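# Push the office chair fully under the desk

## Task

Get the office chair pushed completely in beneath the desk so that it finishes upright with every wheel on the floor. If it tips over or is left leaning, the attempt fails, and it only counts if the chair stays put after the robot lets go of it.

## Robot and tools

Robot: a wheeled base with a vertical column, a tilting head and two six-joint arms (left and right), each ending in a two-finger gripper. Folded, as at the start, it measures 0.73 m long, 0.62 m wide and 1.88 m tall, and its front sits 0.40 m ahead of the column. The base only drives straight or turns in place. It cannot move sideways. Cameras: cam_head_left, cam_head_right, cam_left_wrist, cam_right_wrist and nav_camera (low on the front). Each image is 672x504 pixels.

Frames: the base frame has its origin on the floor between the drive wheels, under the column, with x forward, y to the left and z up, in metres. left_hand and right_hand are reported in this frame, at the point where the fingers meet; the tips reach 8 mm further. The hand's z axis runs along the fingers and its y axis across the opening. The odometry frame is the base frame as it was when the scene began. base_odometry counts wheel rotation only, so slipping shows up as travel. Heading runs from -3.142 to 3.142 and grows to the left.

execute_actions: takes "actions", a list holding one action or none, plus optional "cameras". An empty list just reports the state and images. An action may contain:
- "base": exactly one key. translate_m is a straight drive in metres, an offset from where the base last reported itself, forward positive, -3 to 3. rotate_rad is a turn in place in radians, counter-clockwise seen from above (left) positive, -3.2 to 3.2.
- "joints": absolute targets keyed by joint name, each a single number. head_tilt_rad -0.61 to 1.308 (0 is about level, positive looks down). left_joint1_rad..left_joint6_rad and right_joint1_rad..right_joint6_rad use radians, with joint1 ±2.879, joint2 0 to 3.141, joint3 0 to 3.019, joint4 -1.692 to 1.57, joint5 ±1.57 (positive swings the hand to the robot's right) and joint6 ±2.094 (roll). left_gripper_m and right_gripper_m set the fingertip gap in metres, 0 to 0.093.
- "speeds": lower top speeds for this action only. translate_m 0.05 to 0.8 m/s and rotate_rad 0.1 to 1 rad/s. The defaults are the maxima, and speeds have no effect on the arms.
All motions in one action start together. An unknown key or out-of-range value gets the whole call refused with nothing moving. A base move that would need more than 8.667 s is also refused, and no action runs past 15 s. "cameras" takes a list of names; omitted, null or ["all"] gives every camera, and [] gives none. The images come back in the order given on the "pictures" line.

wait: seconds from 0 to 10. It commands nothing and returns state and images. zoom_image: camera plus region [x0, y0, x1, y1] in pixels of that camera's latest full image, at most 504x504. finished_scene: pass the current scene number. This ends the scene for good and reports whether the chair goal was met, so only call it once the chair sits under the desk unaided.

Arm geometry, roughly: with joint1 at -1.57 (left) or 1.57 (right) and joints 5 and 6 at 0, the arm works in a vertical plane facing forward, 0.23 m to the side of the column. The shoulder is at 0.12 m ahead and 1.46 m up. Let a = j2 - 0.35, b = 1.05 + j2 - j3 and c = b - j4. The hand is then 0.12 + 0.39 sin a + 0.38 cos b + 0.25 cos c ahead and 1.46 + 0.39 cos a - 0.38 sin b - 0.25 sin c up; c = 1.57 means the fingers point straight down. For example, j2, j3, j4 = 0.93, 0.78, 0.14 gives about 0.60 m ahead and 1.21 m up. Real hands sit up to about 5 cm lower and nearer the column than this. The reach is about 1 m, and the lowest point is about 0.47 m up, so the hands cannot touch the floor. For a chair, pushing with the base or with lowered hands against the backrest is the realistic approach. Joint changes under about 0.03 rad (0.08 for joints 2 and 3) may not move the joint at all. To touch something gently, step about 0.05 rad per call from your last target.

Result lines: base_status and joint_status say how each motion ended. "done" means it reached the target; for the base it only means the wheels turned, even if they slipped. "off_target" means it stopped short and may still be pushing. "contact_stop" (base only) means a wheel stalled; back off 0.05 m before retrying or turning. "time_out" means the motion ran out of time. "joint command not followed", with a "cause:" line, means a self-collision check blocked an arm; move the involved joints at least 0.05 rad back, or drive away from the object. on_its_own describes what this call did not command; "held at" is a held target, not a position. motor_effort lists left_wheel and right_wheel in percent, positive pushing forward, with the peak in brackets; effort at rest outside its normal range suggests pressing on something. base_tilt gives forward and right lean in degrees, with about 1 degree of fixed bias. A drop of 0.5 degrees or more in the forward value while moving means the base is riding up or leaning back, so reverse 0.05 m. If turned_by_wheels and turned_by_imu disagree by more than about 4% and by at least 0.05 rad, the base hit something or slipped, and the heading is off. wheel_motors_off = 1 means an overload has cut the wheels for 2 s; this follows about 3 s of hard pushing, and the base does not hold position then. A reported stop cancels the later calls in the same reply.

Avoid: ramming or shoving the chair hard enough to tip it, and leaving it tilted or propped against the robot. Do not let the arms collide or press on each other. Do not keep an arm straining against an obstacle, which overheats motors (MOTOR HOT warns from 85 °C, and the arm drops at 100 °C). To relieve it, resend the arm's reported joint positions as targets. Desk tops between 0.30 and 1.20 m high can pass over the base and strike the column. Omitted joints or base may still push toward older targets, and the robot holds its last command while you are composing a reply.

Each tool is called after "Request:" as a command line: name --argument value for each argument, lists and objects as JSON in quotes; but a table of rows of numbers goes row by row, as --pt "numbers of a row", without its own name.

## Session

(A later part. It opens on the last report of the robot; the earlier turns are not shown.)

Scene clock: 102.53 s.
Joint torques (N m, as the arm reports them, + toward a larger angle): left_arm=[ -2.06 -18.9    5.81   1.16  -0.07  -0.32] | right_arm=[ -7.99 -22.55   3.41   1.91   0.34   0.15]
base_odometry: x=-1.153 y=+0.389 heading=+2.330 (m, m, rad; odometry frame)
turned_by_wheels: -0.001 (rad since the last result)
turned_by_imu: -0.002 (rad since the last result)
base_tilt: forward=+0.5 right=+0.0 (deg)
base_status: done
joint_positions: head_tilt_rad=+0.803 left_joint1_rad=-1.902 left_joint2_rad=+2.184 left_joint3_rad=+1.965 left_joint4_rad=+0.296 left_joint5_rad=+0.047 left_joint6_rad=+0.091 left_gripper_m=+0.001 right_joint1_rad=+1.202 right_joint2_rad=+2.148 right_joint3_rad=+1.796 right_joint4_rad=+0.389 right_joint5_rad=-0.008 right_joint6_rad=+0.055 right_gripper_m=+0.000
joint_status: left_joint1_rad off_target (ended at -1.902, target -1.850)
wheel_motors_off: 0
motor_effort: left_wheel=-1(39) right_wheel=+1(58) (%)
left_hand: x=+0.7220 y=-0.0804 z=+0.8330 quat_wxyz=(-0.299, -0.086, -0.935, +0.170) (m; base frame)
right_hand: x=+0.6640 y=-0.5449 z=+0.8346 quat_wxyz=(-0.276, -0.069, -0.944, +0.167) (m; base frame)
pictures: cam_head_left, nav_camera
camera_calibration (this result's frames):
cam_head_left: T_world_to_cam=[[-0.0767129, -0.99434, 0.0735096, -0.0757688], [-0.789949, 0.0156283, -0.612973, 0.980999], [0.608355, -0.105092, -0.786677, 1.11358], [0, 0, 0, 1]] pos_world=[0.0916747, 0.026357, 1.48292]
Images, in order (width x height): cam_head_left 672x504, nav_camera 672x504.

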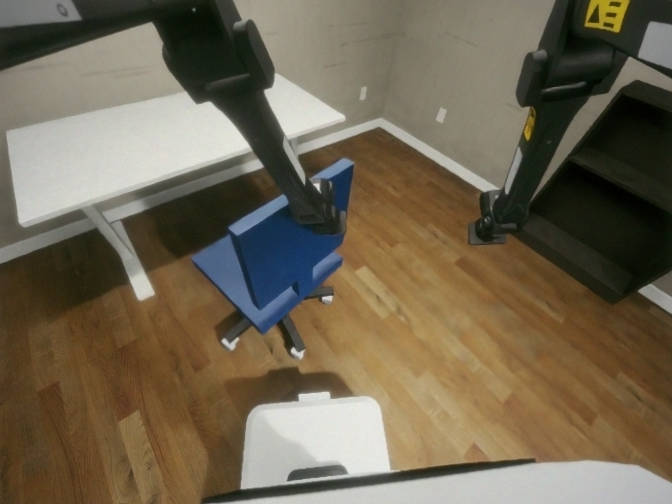

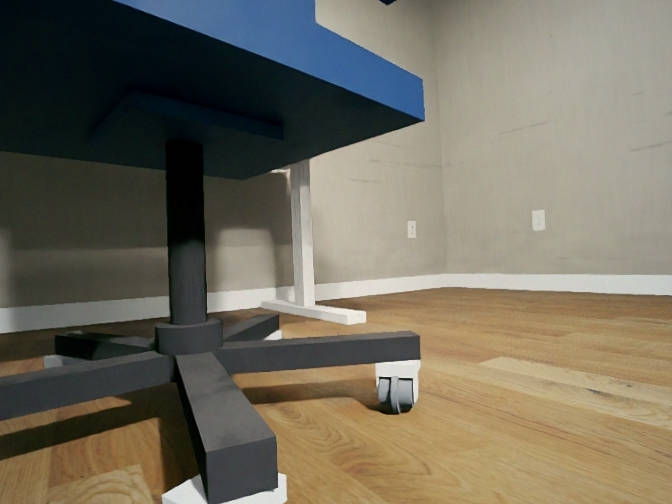

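Request:
execute_actions --actions '[{"base":{"rotate_rad":-1.5}}]' --cameras '[]'

Request:
execute_actions --actions '[{"base":{"translate_m":0.46},"joints":{"left_joint1_rad":-1.68,"left_joint3_rad":1.8,"left_joint4_rad":0.4,"right_joint1_rad":1.68}}]' --cameras '[]'

Request:
execute_actions --actions '[{"base":{"rotate_rad":2.15}}]' --cameras '["cam_head_left","nav_camera"]'

Scene clock: 112.03 s.
Joint torques (N m, as the arm reports them, + toward a larger angle): left_arm=[ -4.02 -17.29   4.82   1.02   0.21   0.03] | right_arm=[ -7.95 -22.62   3.38   1.85   0.32   0.15]
base_odometry: x=-1.153 y=+0.389 heading=+0.830 (m, m, rad; odometry frame)
turned_by_wheels: -1.500 (rad since the last result)
turned_by_imu: -1.489 (rad since the last result)
base_tilt: forward=+0.3 right=-0.1 (deg)
base_status: done
joint_positions: head_tilt_rad=+0.803 left_joint1_rad=-1.857 left_joint2_rad=+2.154 left_joint3_rad=+1.984 left_joint4_rad=+0.296 left_joint5_rad=+0.041 left_joint6_rad=+0.058 left_gripper_m=+0.001 right_joint1_rad=+1.194 right_joint2_rad=+2.148 right_joint3_rad=+1.796 right_joint4_rad=+0.389 right_joint5_rad=-0.008 right_joint6_rad=+0.055 right_gripper_m=+0.000
joint_status: not commanded
wheel_motors_off: 0
on_its_own: left_joint1_rad moved +0.045 to your old target -1.850
motor_effort: left_wheel=+3(42) right_wheel=-3(54) (%)
left_hand: x=+0.7593 y=-0.0383 z=+0.8456 quat_wxyz=(-0.320, -0.062, -0.934, +0.150) (m; base frame)
right_hand: x=+0.6626 y=-0.5519 z=+0.8369 quat_wxyz=(-0.276, -0.070, -0.943, +0.171) (m; base frame)
pictures: none
No camera images: the call's "cameras" was empty. Leave "cameras" out to get every camera's image.

Scene clock: 114.40 s.
Joint torques (N m, as the arm reports them, + toward a larger angle): left_arm=[ -1.43 -15.43   2.5    1.41   0.22   0.  ] | right_arm=[  0.58 -22.84   3.04   1.99  -0.1    0.13]
base_odometry: x=-0.842 y=+0.728 heading=+0.830 (m, m, rad; odometry frame)
turned_by_wheels: +0.000 (rad since the last result)
turned_by_imu: -0.002 (rad since the last result)
base_tilt: forward=+0.5 right=+0.0 (deg)
base_status: done
joint_positions: head_tilt_rad=+0.803 left_joint1_rad=-1.686 left_joint2_rad=+2.148 left_joint3_rad=+1.796 left_joint4_rad=+0.383 left_joint5_rad=+0.039 left_joint6_rad=+0.056 left_gripper_m=+0.001 right_joint1_rad=+1.672 right_joint2_rad=+2.148 right_joint3_rad=+1.798 right_joint4_rad=+0.389 right_joint5_rad=-0.006 right_joint6_rad=+0.055 right_gripper_m=+0.000
joint_status: all done
wheel_motors_off: 0
motor_effort: left_wheel=+0(55) right_wheel=-1(60) (%)
left_hand: x=+0.6897 y=+0.1156 z=+0.7885 quat_wxyz=(-0.275, -0.046, -0.958, +0.067) (m; base frame)
right_hand: x=+0.6930 y=-0.1340 z=+0.7876 quat_wxyz=(-0.275, -0.013, -0.959, -0.060) (m; base frame)
pictures: none
No camera images: the call's "cameras" was empty. Leave "cameras" out to get every camera's image.

Scene clock: 118.10 s.
Joint torques (N m, as the arm reports them, + toward a larger angle): left_arm=[ -2.2  -15.39   2.72   1.54   0.22   0.04] | right_arm=[ -0.48 -22.83   2.89   1.95  -0.09   0.12]
base_odometry: x=-0.842 y=+0.728 heading=+2.979 (m, m, rad; odometry frame)
turned_by_wheels: +2.149 (rad since the last result)
turned_by_imu: +2.132 (rad since the last result)
base_tilt: forward=+0.5 right=-0.1 (deg)
base_status: done
joint_positions: head_tilt_rad=+0.803 left_joint1_rad=-1.672 left_joint2_rad=+2.148 left_joint3_rad=+1.796 left_joint4_rad=+0.383 left_joint5_rad=+0.039 left_joint6_rad=+0.056 left_gripper_m=+0.001 right_joint1_rad=+1.682 right_joint2_rad=+2.148 right_joint3_rad=+1.798 right_joint4_rad=+0.389 right_joint5_rad=-0.006 right_joint6_rad=+0.055 right_gripper_m=+0.000
joint_status: not commanded
wheel_motors_off: 0
motor_effort: left_wheel=-3(49) right_wheel=+2(37) (%)
left_hand: x=+0.6904 y=+0.1278 z=+0.7873 quat_wxyz=(-0.275, -0.045, -0.959, +0.060) (m; base frame)
right_hand: x=+0.6925 y=-0.1256 z=+0.7884 quat_wxyz=(-0.275, -0.012, -0.959, -0.065) (m; base frame)
pictures: cam_head_left, nav_camera
camera_calibration (this result's frames):
cam_head_left: T_world_to_cam=[[-0.0767129, -0.99434, 0.0735096, -0.0757688], [-0.789949, 0.0156283, -0.612973, 0.980999], [0.608355, -0.105092, -0.786677, 1.11358], [0, 0, 0, 1]] pos_world=[0.0916747, 0.026357, 1.48292]
Images, in order (width x height): cam_head_left 672x504, nav_camera 672x504.

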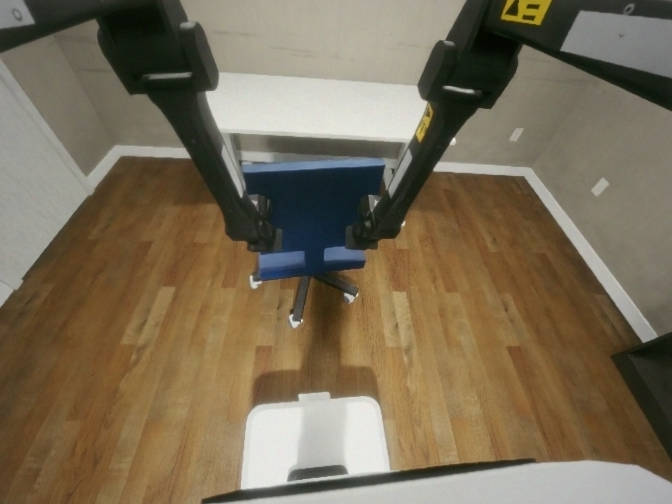

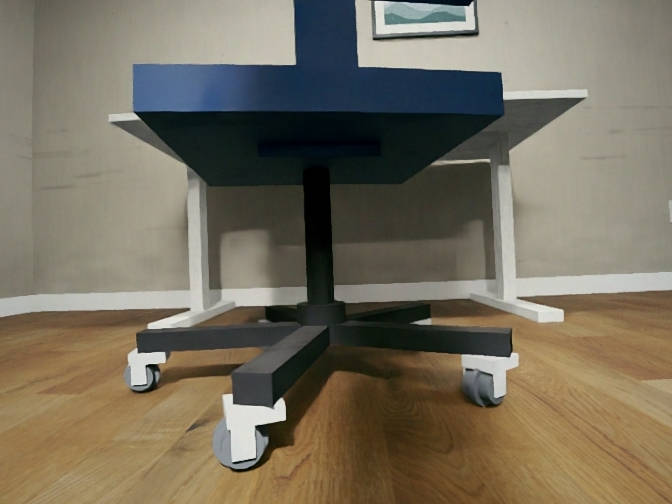

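Request:
execute_actions --actions '[{"base":{"rotate_rad":-0.09},"joints":{"left_joint1_rad":-1.62,"right_joint1_rad":1.73}}]' --cameras '[]'

Request:
execute_actions --actions '[{"base":{"translate_m":0.7},"speeds":{"translate_m":0.15}}]' --cameras '["cam_head_left","nav_camera"]'

Scene clock: 123.83 s.
Joint torques (N m, as the arm reports them, + toward a larger angle): left_arm=[ -0.07 -15.63   2.66   1.58   0.21   0.  ] | right_arm=[  1.44 -22.65   2.92   1.99  -0.08   0.12]
base_odometry: x=-0.842 y=+0.728 heading=+2.890 (m, m, rad; odometry frame)
turned_by_wheels: -0.090 (rad since the last result)
turned_by_imu: -0.091 (rad since the last result)
base_tilt: forward=+0.4 right=+0.0 (deg)
base_status: done
joint_positions: head_tilt_rad=+0.803 left_joint1_rad=-1.624 left_joint2_rad=+2.148 left_joint3_rad=+1.796 left_joint4_rad=+0.383 left_joint5_rad=+0.039 left_joint6_rad=+0.056 left_gripper_m=+0.001 right_joint1_rad=+1.730 right_joint2_rad=+2.148 right_joint3_rad=+1.798 right_joint4_rad=+0.389 right_joint5_rad=-0.007 right_joint6_rad=+0.055 right_gripper_m=+0.000
joint_status: all done
wheel_motors_off: 0
motor_effort: left_wheel=+3(28) right_wheel=-4(26) (%)
left_hand: x=+0.6923 y=+0.1711 z=+0.7841 quat_wxyz=(-0.275, -0.039, -0.960, +0.036) (m; base frame)
right_hand: x=+0.6896 y=-0.0828 z=+0.7935 quat_wxyz=(-0.274, -0.006, -0.958, -0.088) (m; base frame)
pictures: none
No camera images: the call's "cameras" was empty. Leave "cameras" out to get every camera's image.

Scene clock: 129.23 s.
Joint torques (N m, as the arm reports them, + toward a larger angle): left_arm=[ -0.68 -15.51   2.83   1.49   0.13   0.03] | right_arm=[  1.36 -23.29   3.43   1.89  -0.16  -0.05]
base_odometry: x=-1.520 y=+0.902 heading=+2.891 (m, m, rad; odometry frame)
turned_by_wheels: +0.001 (rad since the last result)
turned_by_imu: -0.002 (rad since the last result)
base_tilt: forward=+0.5 right=+0.0 (deg)
base_status: done
joint_positions: head_tilt_rad=+0.803 left_joint1_rad=-1.624 left_joint2_rad=+2.154 left_joint3_rad=+1.792 left_joint4_rad=+0.386 left_joint5_rad=+0.039 left_joint6_rad=+0.054 left_gripper_m=+0.001 right_joint1_rad=+1.729 right_joint2_rad=+2.164 right_joint3_rad=+1.789 right_joint4_rad=+0.390 right_joint5_rad=-0.006 right_joint6_rad=+0.074 right_gripper_m=+0.000
joint_status: not commanded
wheel_motors_off: 0
motor_effort: left_wheel=+2(55) right_wheel=-3(40) (%)
left_hand: x=+0.6862 y=+0.1709 z=+0.7801 quat_wxyz=(-0.271, -0.038, -0.961, +0.037) (m; base frame)
right_hand: x=+0.6740 y=-0.0839 z=+0.7831 quat_wxyz=(-0.262, -0.015, -0.961, -0.089) (m; base frame)
pictures: cam_head_left, nav_camera
camera_calibration (this result's frames):
cam_head_left: T_world_to_cam=[[-0.0767129, -0.99434, 0.0735096, -0.0757688], [-0.789949, 0.0156283, -0.612973, 0.980999], [0.608355, -0.105092, -0.786677, 1.11358], [0, 0, 0, 1]] pos_world=[0.0916747, 0.026357, 1.48292]
Images, in order (width x height): cam_head_left 672x504, nav_camera 672x504.

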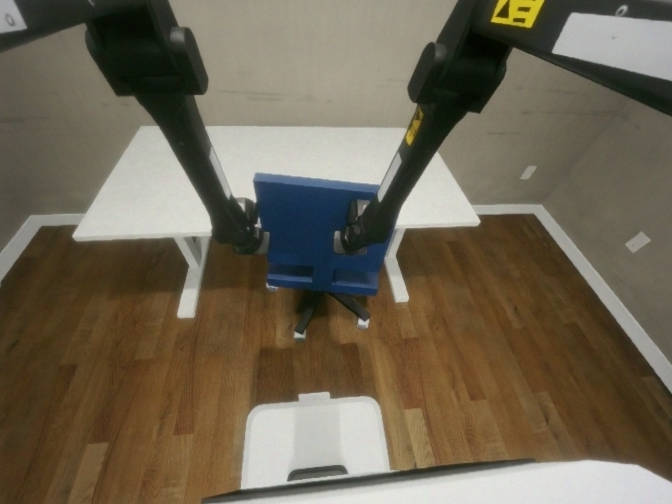

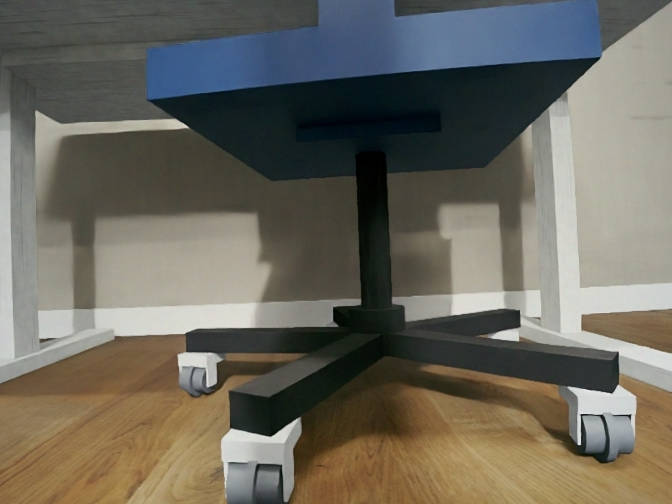

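Drifted right; finish by pushing the right side.

Request:
execute_actions --actions '[{"base":{"translate_m":-0.06}}]' --cameras '[]'

Request:
execute_actions --actions '[{"base":{"rotate_rad":0.1},"joints":{"left_joint1_rad":-1.3,"right_joint1_rad":1.56}}]' --cameras '[]'

Request:
execute_actions --actions '[{"base":{"translate_m":0.2},"speeds":{"translate_m":0.08}}]' --cameras '["cam_head_left"]'

Request:
execute_actions --actions '[{"base":{"translate_m":-0.3},"speeds":{"translate_m":0.2}}]' --cameras '["cam_head_left","nav_camera"]'

Scene clock: 138.20 s.
Joint torques (N m, as the arm reports them, + toward a larger angle): left_arm=[ -0.09 -15.61   2.79   1.47   0.12   0.06] | right_arm=[  0.63 -23.71   3.3    1.89  -0.15  -0.05]
base_odometry: x=-1.462 y=+0.887 heading=+2.890 (m, m, rad; odometry frame)
turned_by_wheels: -0.001 (rad since the last result)
turned_by_imu: -0.002 (rad since the last result)
base_tilt: forward=+0.5 right=+0.0 (deg)
base_status: done
joint_positions: head_tilt_rad=+0.803 left_joint1_rad=-1.624 left_joint2_rad=+2.153 left_joint3_rad=+1.793 left_joint4_rad=+0.386 left_joint5_rad=+0.039 left_joint6_rad=+0.054 left_gripper_m=+0.001 right_joint1_rad=+1.729 right_joint2_rad=+2.160 right_joint3_rad=+1.792 right_joint4_rad=+0.390 right_joint5_rad=-0.006 right_joint6_rad=+0.074 right_gripper_m=+0.000
joint_status: not commanded
wheel_motors_off: 0
motor_effort: left_wheel=+0(33) right_wheel=+0(39) (%)
left_hand: x=+0.6874 y=+0.1709 z=+0.7810 quat_wxyz=(-0.272, -0.038, -0.961, +0.037) (m; base frame)
right_hand: x=+0.6786 y=-0.0839 z=+0.7858 quat_wxyz=(-0.265, -0.015, -0.960, -0.089) (m; base frame)
pictures: none
No camera images: the call's "cameras" was empty. Leave "cameras" out to get every camera's image.

Scene clock: 140.03 s.
Joint torques (N m, as the arm reports them, + toward a larger angle): left_arm=[  5.26 -15.76   2.95   1.36  -0.12   0.05] | right_arm=[ -2.16 -23.21   3.3    1.87  -0.03  -0.03]
base_odometry: x=-1.462 y=+0.887 heading=+2.989 (m, m, rad; odometry frame)
turned_by_wheels: +0.099 (rad since the last result)
turned_by_imu: +0.097 (rad since the last result)
base_tilt: forward=+0.4 right=+0.0 (deg)
base_status: done
joint_positions: head_tilt_rad=+0.803 left_joint1_rad=-1.307 left_joint2_rad=+2.153 left_joint3_rad=+1.793 left_joint4_rad=+0.386 left_joint5_rad=+0.040 left_joint6_rad=+0.054 left_gripper_m=+0.001 right_joint1_rad=+1.557 right_joint2_rad=+2.160 right_joint3_rad=+1.792 right_joint4_rad=+0.390 right_joint5_rad=-0.006 right_joint6_rad=+0.073 right_gripper_m=+0.000
joint_status: all done
wheel_motors_off: 0
motor_effort: left_wheel=-6(46) right_wheel=+6(40) (%)
left_hand: x=+0.6738 y=+0.4500 z=+0.8046 quat_wxyz=(-0.266, +0.001, -0.957, -0.115) (m; base frame)
right_hand: x=+0.6842 y=-0.2369 z=+0.7762 quat_wxyz=(-0.269, -0.036, -0.962, -0.006) (m; base frame)
pictures: none
No camera images: the call's "cameras" was empty. Leave "cameras" out to get every camera's image.

Scene clock: 143.13 s.
Joint torques (N m, as the arm reports them, + toward a larger angle): left_arm=[  5.45 -14.75   2.8    1.38  -0.14   0.04] | right_arm=[ -1.42 -28.98   9.1    1.97   0.01   0.03]
base_odometry: x=-1.660 y=+0.918 heading=+2.989 (m, m, rad; odometry frame)
turned_by_wheels: +0.000 (rad since the last result)
turned_by_imu: -0.001 (rad since the last result)
base_tilt: forward=+0.4 right=+0.0 (deg)
base_status: done
joint_positions: head_tilt_rad=+0.803 left_joint1_rad=-1.307 left_joint2_rad=+2.151 left_joint3_rad=+1.794 left_joint4_rad=+0.386 left_joint5_rad=+0.040 left_joint6_rad=+0.054 left_gripper_m=+0.001 right_joint1_rad=+1.551 right_joint2_rad=+2.243 right_joint3_rad=+1.710 right_joint4_rad=+0.381 right_joint5_rad=-0.006 right_joint6_rad=+0.066 right_gripper_m=+0.000
joint_status: not commanded
wheel_motors_off: 0
motor_effort: left_wheel=+2(54) right_wheel=+2(41) (%)
left_hand: x=+0.6757 y=+0.4500 z=+0.8058 quat_wxyz=(-0.268, +0.001, -0.957, -0.115) (m; base frame)
right_hand: x=+0.5739 y=-0.2418 z=+0.7220 quat_wxyz=(-0.185, -0.035, -0.982, +0.000) (m; base frame)
pictures: cam_head_left
camera_calibration (this result's frames):
cam_head_left: T_world_to_cam=[[-0.0767062, -0.99434, 0.0735166, -0.0757798], [-0.790005, 0.0156283, -0.612901, 0.980892], [0.608283, -0.105092, -0.786732, 1.11367], [0, 0, 0, 1]] pos_world=[0.0916695, 0.026357, 1.48292]
Images, in order (width x height): cam_head_left 672x504.

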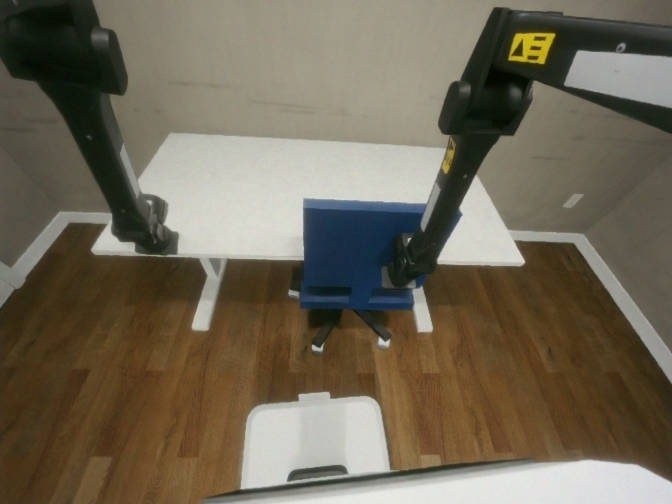

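Scene clock: 145.90 s.
Joint torques (N m, as the arm reports them, + toward a larger angle): left_arm=[  4.86 -15.76   2.86   1.45  -0.12   0.02] | right_arm=[ -1.4  -23.2    3.27   1.94   0.01   0.02]
base_odometry: x=-1.363 y=+0.872 heading=+2.989 (m, m, rad; odometry frame)
turned_by_wheels: +0.000 (rad since the last result)
turned_by_imu: -0.001 (rad since the last result)
base_tilt: forward=+0.5 right=+0.0 (deg)
base_status: done
joint_positions: head_tilt_rad=+0.803 left_joint1_rad=-1.306 left_joint2_rad=+2.150 left_joint3_rad=+1.793 left_joint4_rad=+0.386 left_joint5_rad=+0.040 left_joint6_rad=+0.054 left_gripper_m=+0.001 right_joint1_rad=+1.551 right_joint2_rad=+2.149 right_joint3_rad=+1.796 right_joint4_rad=+0.388 right_joint5_rad=-0.006 right_joint6_rad=+0.066 right_gripper_m=+0.000
joint_status: not commanded
wheel_motors_off: 0
motor_effort: left_wheel=-1(28) right_wheel=-1(31) (%)
left_hand: x=+0.6760 y=+0.4503 z=+0.8063 quat_wxyz=(-0.268, +0.001, -0.956, -0.116) (m; base frame)
right_hand: x=+0.6933 y=-0.2419 z=+0.7829 quat_wxyz=(-0.276, -0.033, -0.961, -0.002) (m; base frame)
pictures: cam_head_left, nav_camera
camera_calibration (this result's frames):
cam_head_left: T_world_to_cam=[[-0.0767062, -0.99434, 0.0735166, -0.0757798], [-0.790005, 0.0156283, -0.612901, 0.980891], [0.608283, -0.105092, -0.786732, 1.11367], [0, 0, 0, 1]] pos_world=[0.0916695, 0.026357, 1.48292]
Images, in order (width x height): cam_head_left 672x504, nav_camera 672x504.

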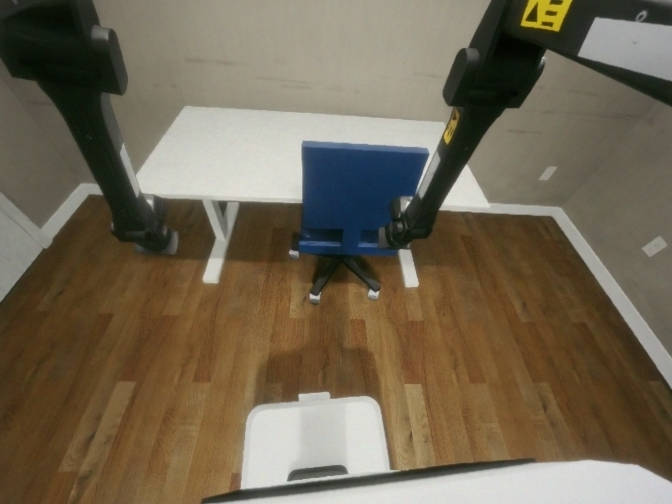

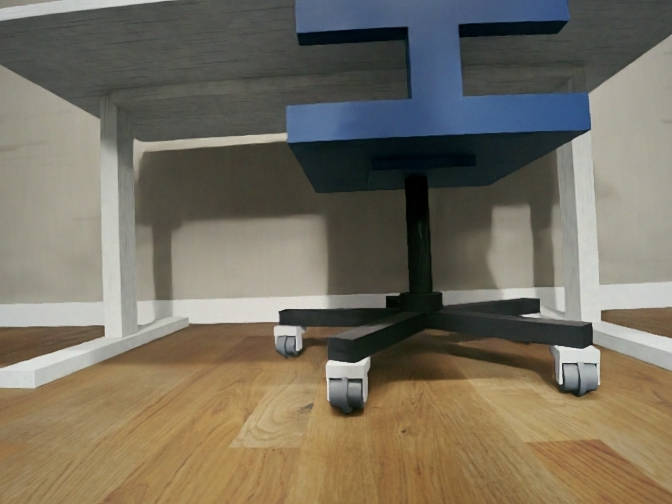

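Request:
finished_scene --scene 2

The scene is finished: the task was done.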